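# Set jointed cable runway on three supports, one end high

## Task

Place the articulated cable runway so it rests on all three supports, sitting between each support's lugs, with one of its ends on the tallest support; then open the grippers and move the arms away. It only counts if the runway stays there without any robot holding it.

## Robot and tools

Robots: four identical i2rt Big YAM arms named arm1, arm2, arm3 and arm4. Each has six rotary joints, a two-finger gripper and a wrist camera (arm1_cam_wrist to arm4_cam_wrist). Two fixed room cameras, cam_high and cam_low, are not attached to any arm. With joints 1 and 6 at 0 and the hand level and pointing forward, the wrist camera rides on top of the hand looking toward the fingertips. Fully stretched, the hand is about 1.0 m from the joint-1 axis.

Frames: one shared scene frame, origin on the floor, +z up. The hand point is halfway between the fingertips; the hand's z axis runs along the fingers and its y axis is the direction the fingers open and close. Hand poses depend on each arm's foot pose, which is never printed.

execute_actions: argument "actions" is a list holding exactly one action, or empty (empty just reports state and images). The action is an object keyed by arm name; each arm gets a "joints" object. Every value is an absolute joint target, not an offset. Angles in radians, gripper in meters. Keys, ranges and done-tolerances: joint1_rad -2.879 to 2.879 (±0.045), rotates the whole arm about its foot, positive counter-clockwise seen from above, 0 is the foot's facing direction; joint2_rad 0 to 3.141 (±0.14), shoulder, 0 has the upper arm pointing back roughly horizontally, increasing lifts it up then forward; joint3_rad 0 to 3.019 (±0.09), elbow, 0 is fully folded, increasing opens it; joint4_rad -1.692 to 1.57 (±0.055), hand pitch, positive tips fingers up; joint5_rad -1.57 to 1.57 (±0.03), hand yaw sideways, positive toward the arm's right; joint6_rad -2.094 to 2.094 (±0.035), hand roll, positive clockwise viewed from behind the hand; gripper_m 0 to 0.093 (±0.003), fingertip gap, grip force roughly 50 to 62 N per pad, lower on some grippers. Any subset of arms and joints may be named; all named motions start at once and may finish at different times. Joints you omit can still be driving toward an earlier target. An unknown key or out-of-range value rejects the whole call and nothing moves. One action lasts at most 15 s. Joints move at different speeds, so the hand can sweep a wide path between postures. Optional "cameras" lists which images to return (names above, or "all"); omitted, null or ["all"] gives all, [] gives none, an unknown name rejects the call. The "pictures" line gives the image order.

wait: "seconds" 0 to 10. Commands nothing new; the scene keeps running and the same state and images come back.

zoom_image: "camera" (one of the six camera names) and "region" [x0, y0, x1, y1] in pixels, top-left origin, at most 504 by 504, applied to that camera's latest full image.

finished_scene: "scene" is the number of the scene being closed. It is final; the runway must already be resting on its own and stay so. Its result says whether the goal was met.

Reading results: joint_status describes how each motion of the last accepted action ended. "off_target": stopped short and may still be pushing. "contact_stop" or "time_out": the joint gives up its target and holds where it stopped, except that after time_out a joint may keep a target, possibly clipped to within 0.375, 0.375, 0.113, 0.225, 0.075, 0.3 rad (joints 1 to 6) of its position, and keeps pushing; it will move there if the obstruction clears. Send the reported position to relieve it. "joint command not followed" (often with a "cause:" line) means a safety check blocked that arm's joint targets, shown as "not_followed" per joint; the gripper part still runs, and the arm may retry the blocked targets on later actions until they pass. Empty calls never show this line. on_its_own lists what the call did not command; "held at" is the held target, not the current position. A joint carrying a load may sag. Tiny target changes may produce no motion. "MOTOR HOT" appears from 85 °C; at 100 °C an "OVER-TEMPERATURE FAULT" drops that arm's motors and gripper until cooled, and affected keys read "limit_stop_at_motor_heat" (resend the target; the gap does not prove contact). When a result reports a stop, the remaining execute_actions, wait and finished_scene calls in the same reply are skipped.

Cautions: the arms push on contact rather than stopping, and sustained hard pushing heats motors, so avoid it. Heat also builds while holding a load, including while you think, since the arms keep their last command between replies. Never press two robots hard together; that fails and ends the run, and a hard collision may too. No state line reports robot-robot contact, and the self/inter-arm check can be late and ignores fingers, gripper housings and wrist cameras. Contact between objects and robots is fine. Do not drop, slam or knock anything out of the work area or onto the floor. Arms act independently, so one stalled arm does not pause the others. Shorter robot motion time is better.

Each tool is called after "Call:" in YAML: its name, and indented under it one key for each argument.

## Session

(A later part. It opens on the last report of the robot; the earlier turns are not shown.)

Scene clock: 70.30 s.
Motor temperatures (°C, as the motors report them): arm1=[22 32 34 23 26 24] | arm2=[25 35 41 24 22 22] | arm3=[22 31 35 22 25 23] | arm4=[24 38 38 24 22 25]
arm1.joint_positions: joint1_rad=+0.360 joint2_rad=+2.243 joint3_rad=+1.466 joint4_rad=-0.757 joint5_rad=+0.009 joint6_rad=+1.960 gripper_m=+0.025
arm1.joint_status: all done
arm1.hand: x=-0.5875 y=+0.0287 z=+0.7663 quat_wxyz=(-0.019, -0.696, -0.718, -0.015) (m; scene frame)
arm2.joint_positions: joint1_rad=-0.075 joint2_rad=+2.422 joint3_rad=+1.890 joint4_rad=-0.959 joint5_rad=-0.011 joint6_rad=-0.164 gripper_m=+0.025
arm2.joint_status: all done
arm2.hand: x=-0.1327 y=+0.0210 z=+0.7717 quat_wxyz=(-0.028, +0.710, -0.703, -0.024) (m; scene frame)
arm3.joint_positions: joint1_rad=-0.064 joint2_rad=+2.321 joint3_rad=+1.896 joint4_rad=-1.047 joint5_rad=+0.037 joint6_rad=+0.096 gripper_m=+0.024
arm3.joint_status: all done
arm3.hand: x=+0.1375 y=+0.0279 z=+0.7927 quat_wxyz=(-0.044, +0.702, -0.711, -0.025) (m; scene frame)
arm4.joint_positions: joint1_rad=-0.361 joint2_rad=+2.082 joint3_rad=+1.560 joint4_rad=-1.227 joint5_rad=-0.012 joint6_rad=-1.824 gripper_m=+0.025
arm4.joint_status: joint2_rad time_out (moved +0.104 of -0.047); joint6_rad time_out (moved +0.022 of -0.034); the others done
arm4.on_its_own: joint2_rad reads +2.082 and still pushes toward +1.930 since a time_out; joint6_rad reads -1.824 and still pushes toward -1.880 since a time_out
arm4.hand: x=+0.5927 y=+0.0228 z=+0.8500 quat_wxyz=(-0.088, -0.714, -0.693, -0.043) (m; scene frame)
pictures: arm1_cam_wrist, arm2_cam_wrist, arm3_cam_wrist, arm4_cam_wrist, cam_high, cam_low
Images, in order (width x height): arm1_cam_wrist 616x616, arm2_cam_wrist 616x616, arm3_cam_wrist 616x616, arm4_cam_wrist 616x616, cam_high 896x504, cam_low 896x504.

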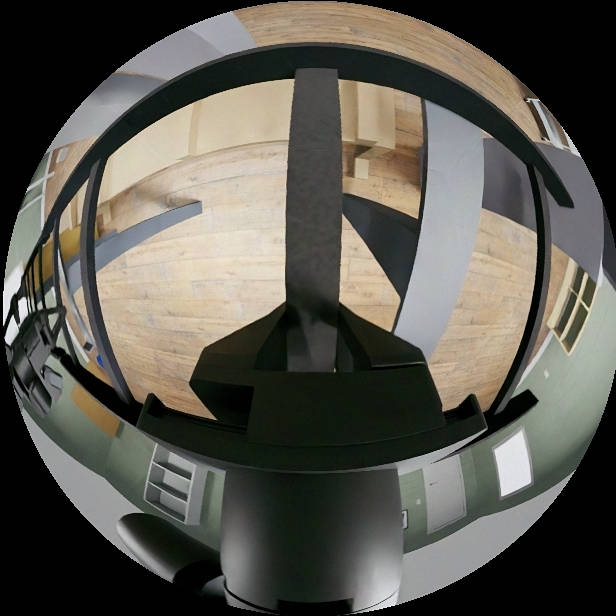

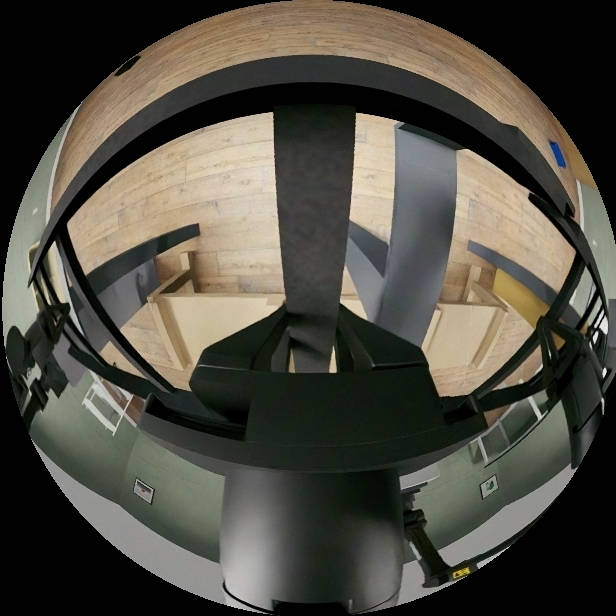

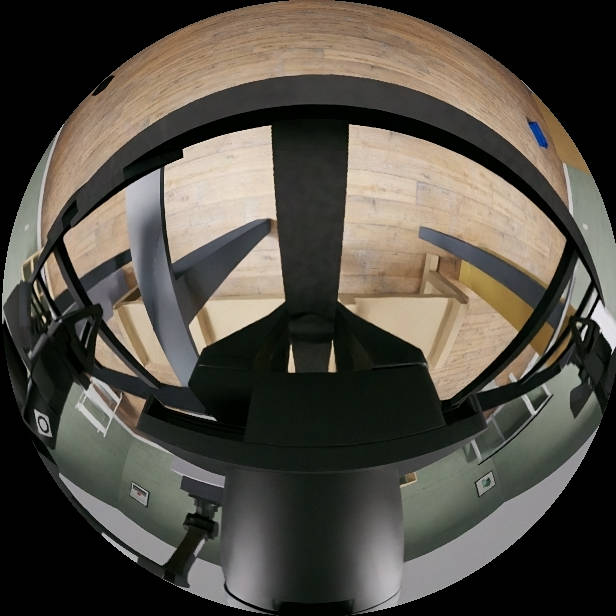

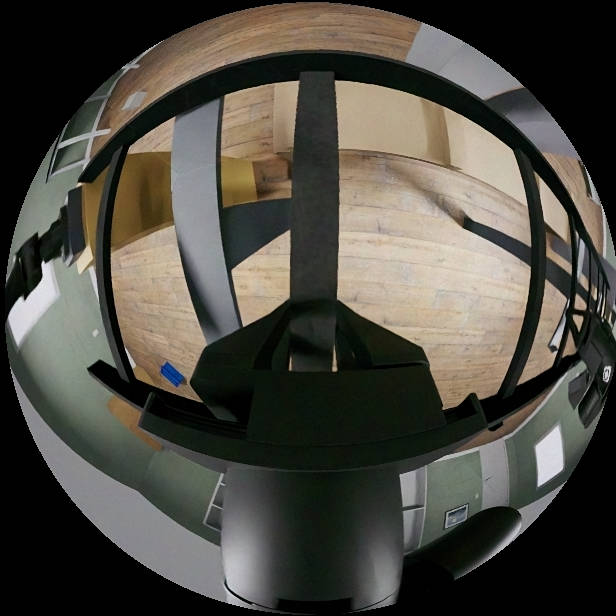

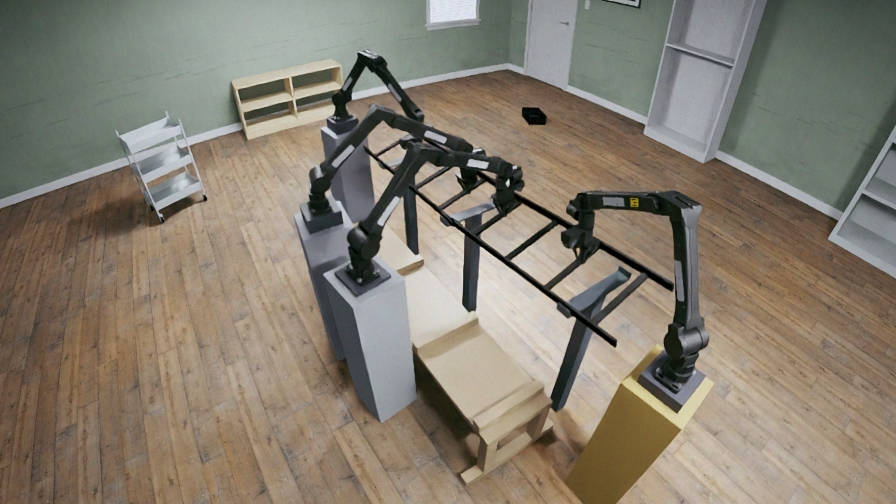

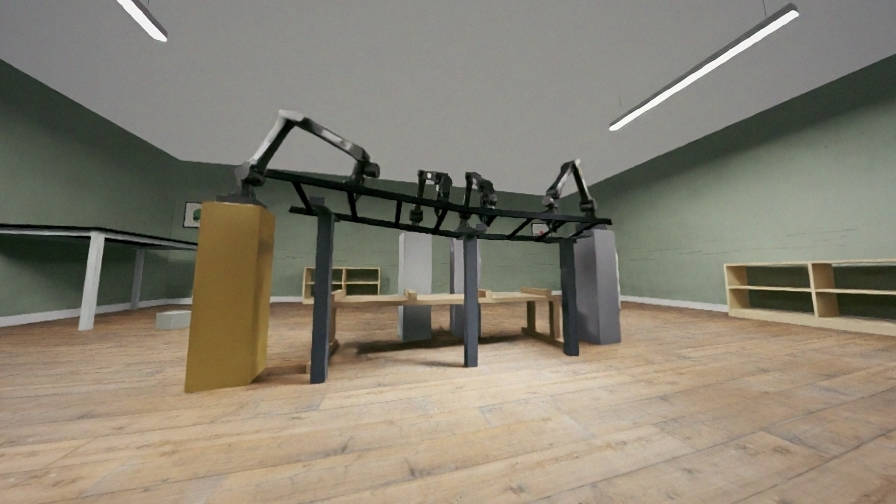

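Near rail engaged inside lugs; press down.

Call:
execute_actions:
  actions:
    - {"arm1":{"joints":{"joint2_rad":2.3,"joint4_rad":-0.7}},"arm4":{"joints":{"joint2_rad":2.1,"joint3_rad":1.58,"joint4_rad":-1.17}},"arm2":{"joints":{"joint2_rad":2.48,"joint3_rad":1.87,"joint4_rad":-0.9}},"arm3":{"joints":{"joint2_rad":2.38,"joint3_rad":1.86,"joint4_rad":-0.97}}}

Call:
zoom_image:
  camera: "cam_high"
  region: [340,120,700,350]

Call:
zoom_image:
  camera: "cam_low"
  region: [260,160,620,260]

Scene clock: 77.93 s.
Motor temperatures (°C, as the motors report them): arm1=[22 33 33 23 26 24] | arm2=[25 36 39 24 22 22] | arm3=[22 32 33 22 25 23] | arm4=[24 38 37 23 22 25]
arm1.joint_positions: joint1_rad=+0.366 joint2_rad=+2.339 joint3_rad=+1.482 joint4_rad=-0.676 joint5_rad=+0.022 joint6_rad=+1.972 gripper_m=+0.025
arm1.joint_status: all done
arm1.hand: x=-0.5867 y=+0.0302 z=+0.7165 quat_wxyz=(-0.025, -0.697, -0.716, -0.013) (m; scene frame)
arm2.joint_positions: joint1_rad=-0.075 joint2_rad=+2.499 joint3_rad=+1.887 joint4_rad=-0.880 joint5_rad=-0.005 joint6_rad=-0.151 gripper_m=+0.025
arm2.joint_status: all done
arm2.hand: x=-0.1318 y=+0.0186 z=+0.7205 quat_wxyz=(-0.030, +0.705, -0.708, -0.022) (m; scene frame)
arm3.joint_positions: joint1_rad=-0.068 joint2_rad=+2.394 joint3_rad=+1.880 joint4_rad=-0.961 joint5_rad=+0.020 joint6_rad=+0.098 gripper_m=+0.024
arm3.joint_status: all done
arm3.hand: x=+0.1375 y=+0.0273 z=+0.7389 quat_wxyz=(-0.037, +0.700, -0.713, -0.029) (m; scene frame)
arm4.joint_positions: joint1_rad=-0.375 joint2_rad=+2.174 joint3_rad=+1.543 joint4_rad=-1.127 joint5_rad=-0.012 joint6_rad=-1.871 gripper_m=+0.025
arm4.joint_status: all done
arm4.on_its_own: joint6_rad moved -0.048 to your old target -1.880
arm4.hand: x=+0.5947 y=+0.0307 z=+0.7916 quat_wxyz=(-0.093, -0.703, -0.704, -0.043) (m; scene frame)
pictures: arm1_cam_wrist, arm2_cam_wrist, arm3_cam_wrist, arm4_cam_wrist, cam_high, cam_low
Images, in order (width x height): arm1_cam_wrist 616x616, arm2_cam_wrist 616x616, arm3_cam_wrist 616x616, arm4_cam_wrist 616x616, cam_high 896x504, cam_low 896x504.

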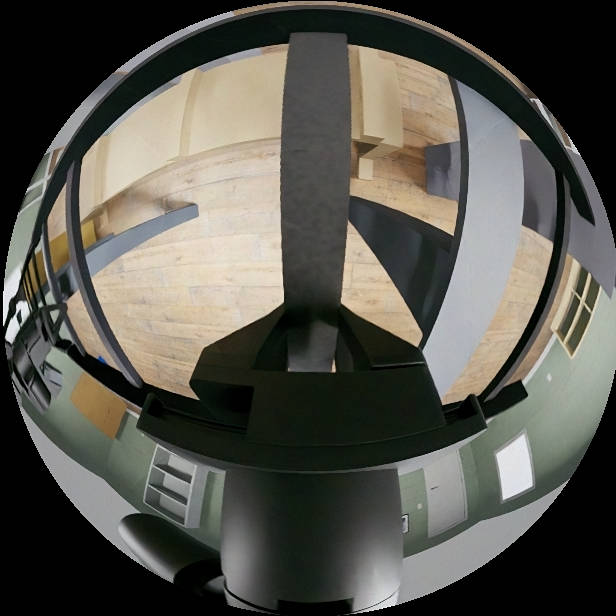

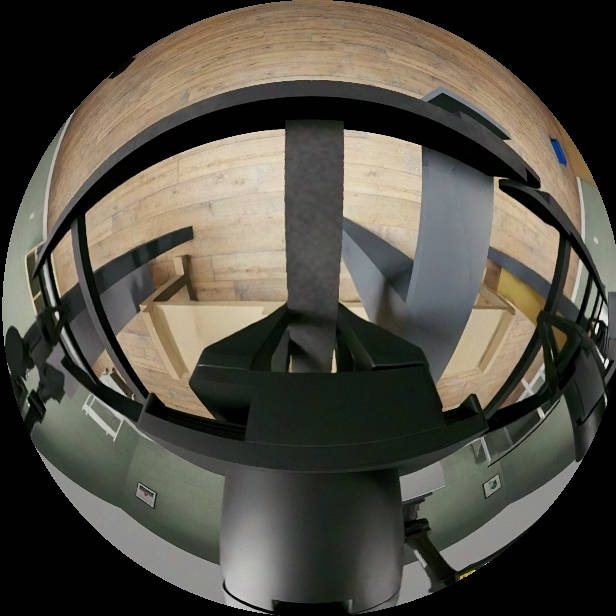

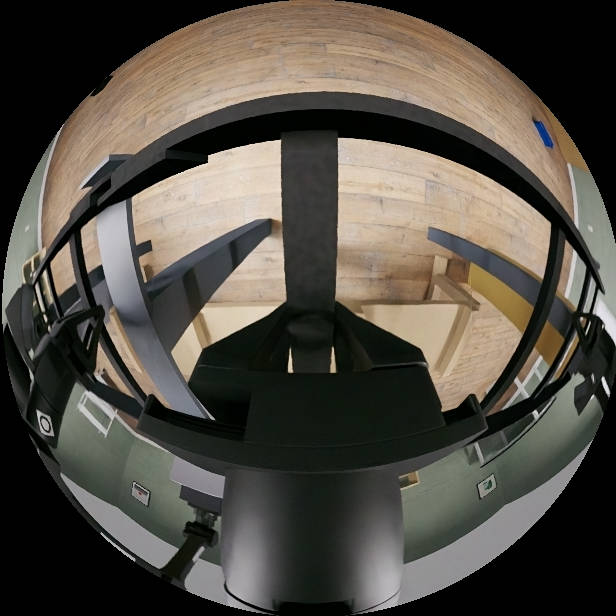

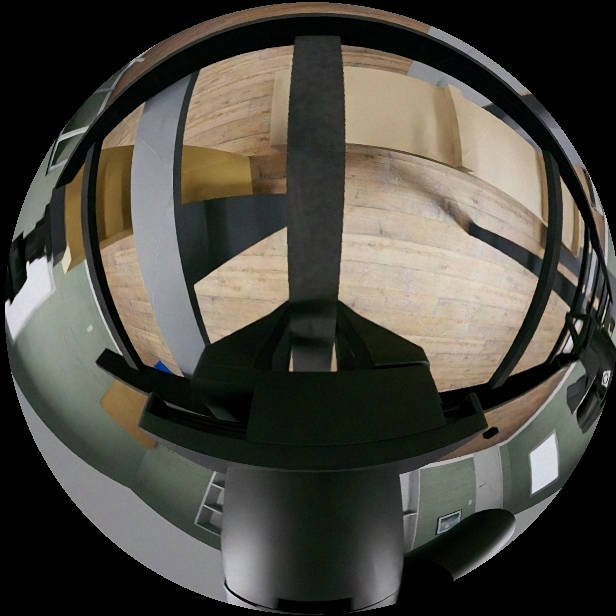

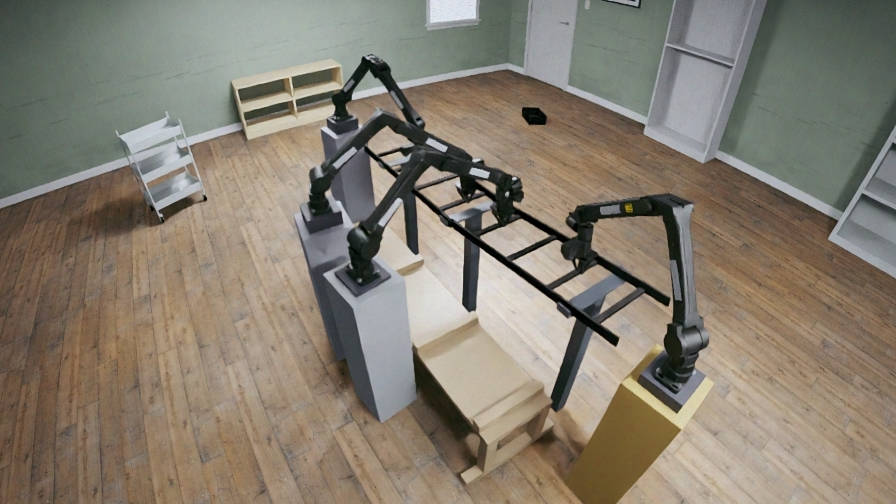

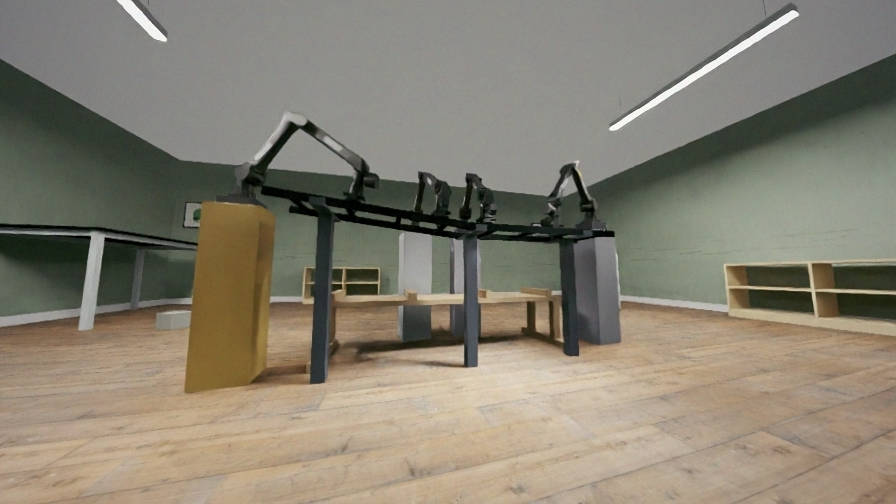

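Region (340, 120, 700, 350) of cam_high's 896x504 image, scaled by 1.400, with more detail than that image has; it fills the top 322 rows of this view, and the rest is white.

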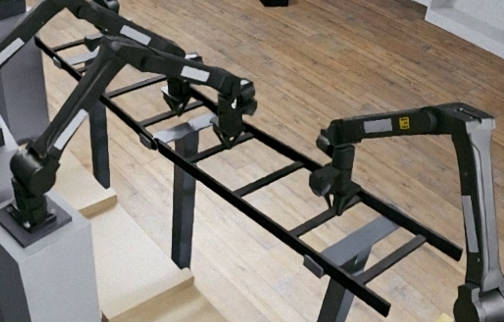

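Region (260, 160, 620, 260) of cam_low's 896x504 image, scaled by 1.400, with more detail than that image has.

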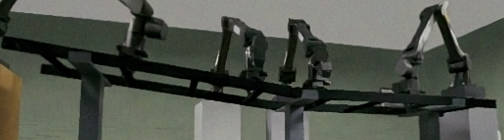

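Call:
execute_actions:
  actions:
    - {"arm1":{"joints":{"gripper_m":0.09}},"arm4":{"joints":{"gripper_m":0.09}},"arm2":{"joints":{"gripper_m":0.09}},"arm3":{"joints":{"gripper_m":0.09}}}
  cameras: []

Call:
execute_actions:
  actions:
    - {"arm1":{"joints":{"joint2_rad":1.2}},"arm4":{"joints":{"joint2_rad":1.2,"joint4_rad":-0.95}},"arm2":{"joints":{"joint2_rad":1.4}},"arm3":{"joints":{"joint2_rad":1.4}}}
  cameras: ["cam_high"]

Call:
zoom_image:
  camera: "cam_high"
  region: [340,120,700,350]

Scene clock: 83.30 s.
Motor temperatures (°C, as the motors report them): arm1=[22 32 32 23 26 24] | arm2=[25 36 37 24 22 22] | arm3=[22 32 32 22 25 23] | arm4=[24 38 35 23 22 25]
arm1.joint_positions: joint1_rad=+0.366 joint2_rad=+2.334 joint3_rad=+1.477 joint4_rad=-0.693 joint5_rad=+0.003 joint6_rad=+1.949 gripper_m=+0.090
arm1.joint_status: all done
arm1.hand: x=-0.5931 y=+0.0309 z=+0.7179 quat_wxyz=(-0.013, -0.689, -0.725, -0.008) (m; scene frame)
arm2.joint_positions: joint1_rad=-0.075 joint2_rad=+2.496 joint3_rad=+1.877 joint4_rad=-0.890 joint5_rad=-0.004 joint6_rad=-0.153 gripper_m=+0.090
arm2.joint_status: all done
arm2.hand: x=-0.1326 y=+0.0117 z=+0.7184 quat_wxyz=(-0.023, +0.706, -0.708, -0.016) (m; scene frame)
arm3.joint_positions: joint1_rad=-0.072 joint2_rad=+2.393 joint3_rad=+1.865 joint4_rad=-0.961 joint5_rad=+0.004 joint6_rad=+0.092 gripper_m=+0.090
arm3.joint_status: all done
arm3.hand: x=+0.1385 y=+0.0210 z=+0.7341 quat_wxyz=(-0.026, +0.701, -0.712, -0.028) (m; scene frame)
arm4.joint_positions: joint1_rad=-0.369 joint2_rad=+2.127 joint3_rad=+1.543 joint4_rad=-1.155 joint5_rad=-0.002 joint6_rad=-1.871 gripper_m=+0.090
arm4.joint_status: all done
arm4.hand: x=+0.5922 y=+0.0294 z=+0.8176 quat_wxyz=(-0.082, -0.701, -0.708, -0.043) (m; scene frame)
pictures: none
No camera images: the call's "cameras" was empty. Leave "cameras" out to get every camera's image.

Scene clock: 85.37 s.
Motor temperatures (°C, as the motors report them): arm1=[22 32 32 23 26 24] | arm2=[25 36 37 24 22 22] | arm3=[22 32 32 22 25 23] | arm4=[24 37 35 23 22 24]
arm1.joint_positions: joint1_rad=+0.366 joint2_rad=+1.193 joint3_rad=+1.463 joint4_rad=-0.697 joint5_rad=+0.003 joint6_rad=+1.947 gripper_m=+0.090
arm1.joint_status: all done
arm1.hand: x=-0.6462 y=+0.0176 z=+1.4028 quat_wxyz=(-0.210, -0.576, -0.611, -0.501) (m; scene frame)
arm2.joint_positions: joint1_rad=-0.075 joint2_rad=+1.408 joint3_rad=+1.868 joint4_rad=-0.895 joint5_rad=-0.004 joint6_rad=-0.153 gripper_m=+0.090
arm2.joint_status: all done
arm2.hand: x=-0.1509 y=-0.0807 z=+1.4631 quat_wxyz=(-0.433, +0.598, -0.596, -0.315) (m; scene frame)
arm3.joint_positions: joint1_rad=-0.072 joint2_rad=+1.414 joint3_rad=+1.853 joint4_rad=-0.963 joint5_rad=+0.004 joint6_rad=+0.092 gripper_m=+0.090
arm3.joint_status: all done
arm3.hand: x=+0.1465 y=-0.0825 z=+1.3882 quat_wxyz=(-0.322, +0.608, -0.619, -0.379) (m; scene frame)
arm4.joint_positions: joint1_rad=-0.369 joint2_rad=+1.198 joint3_rad=+1.566 joint4_rad=-0.963 joint5_rad=-0.002 joint6_rad=-1.871 gripper_m=+0.090
arm4.joint_status: all done
arm4.hand: x=+0.6309 y=+0.0181 z=+1.3626 quat_wxyz=(+0.406, -0.624, -0.631, +0.218) (m; scene frame)
pictures: cam_high
Images, in order (width x height): cam_high 896x504.

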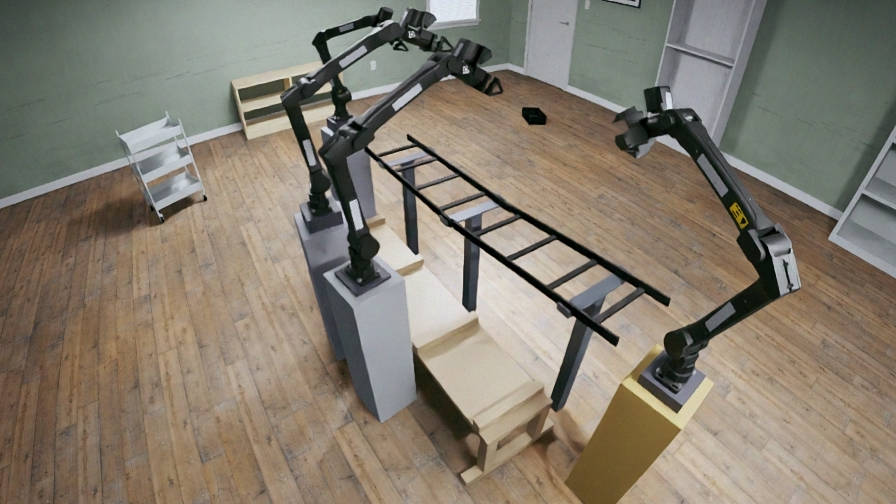

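Region (340, 120, 700, 350) of cam_high's 896x504 image, scaled by 1.400, with more detail than that image has; it fills the top 322 rows of this view, and the rest is white.

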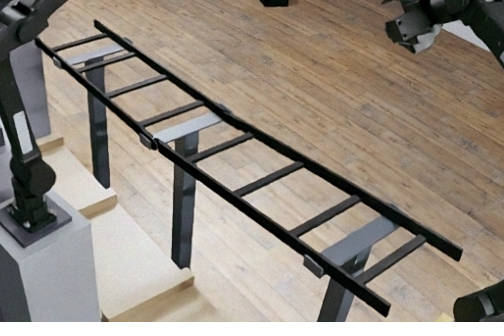

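Call:
finished_scene:
  scene: 2

The scene is finished: the task was done.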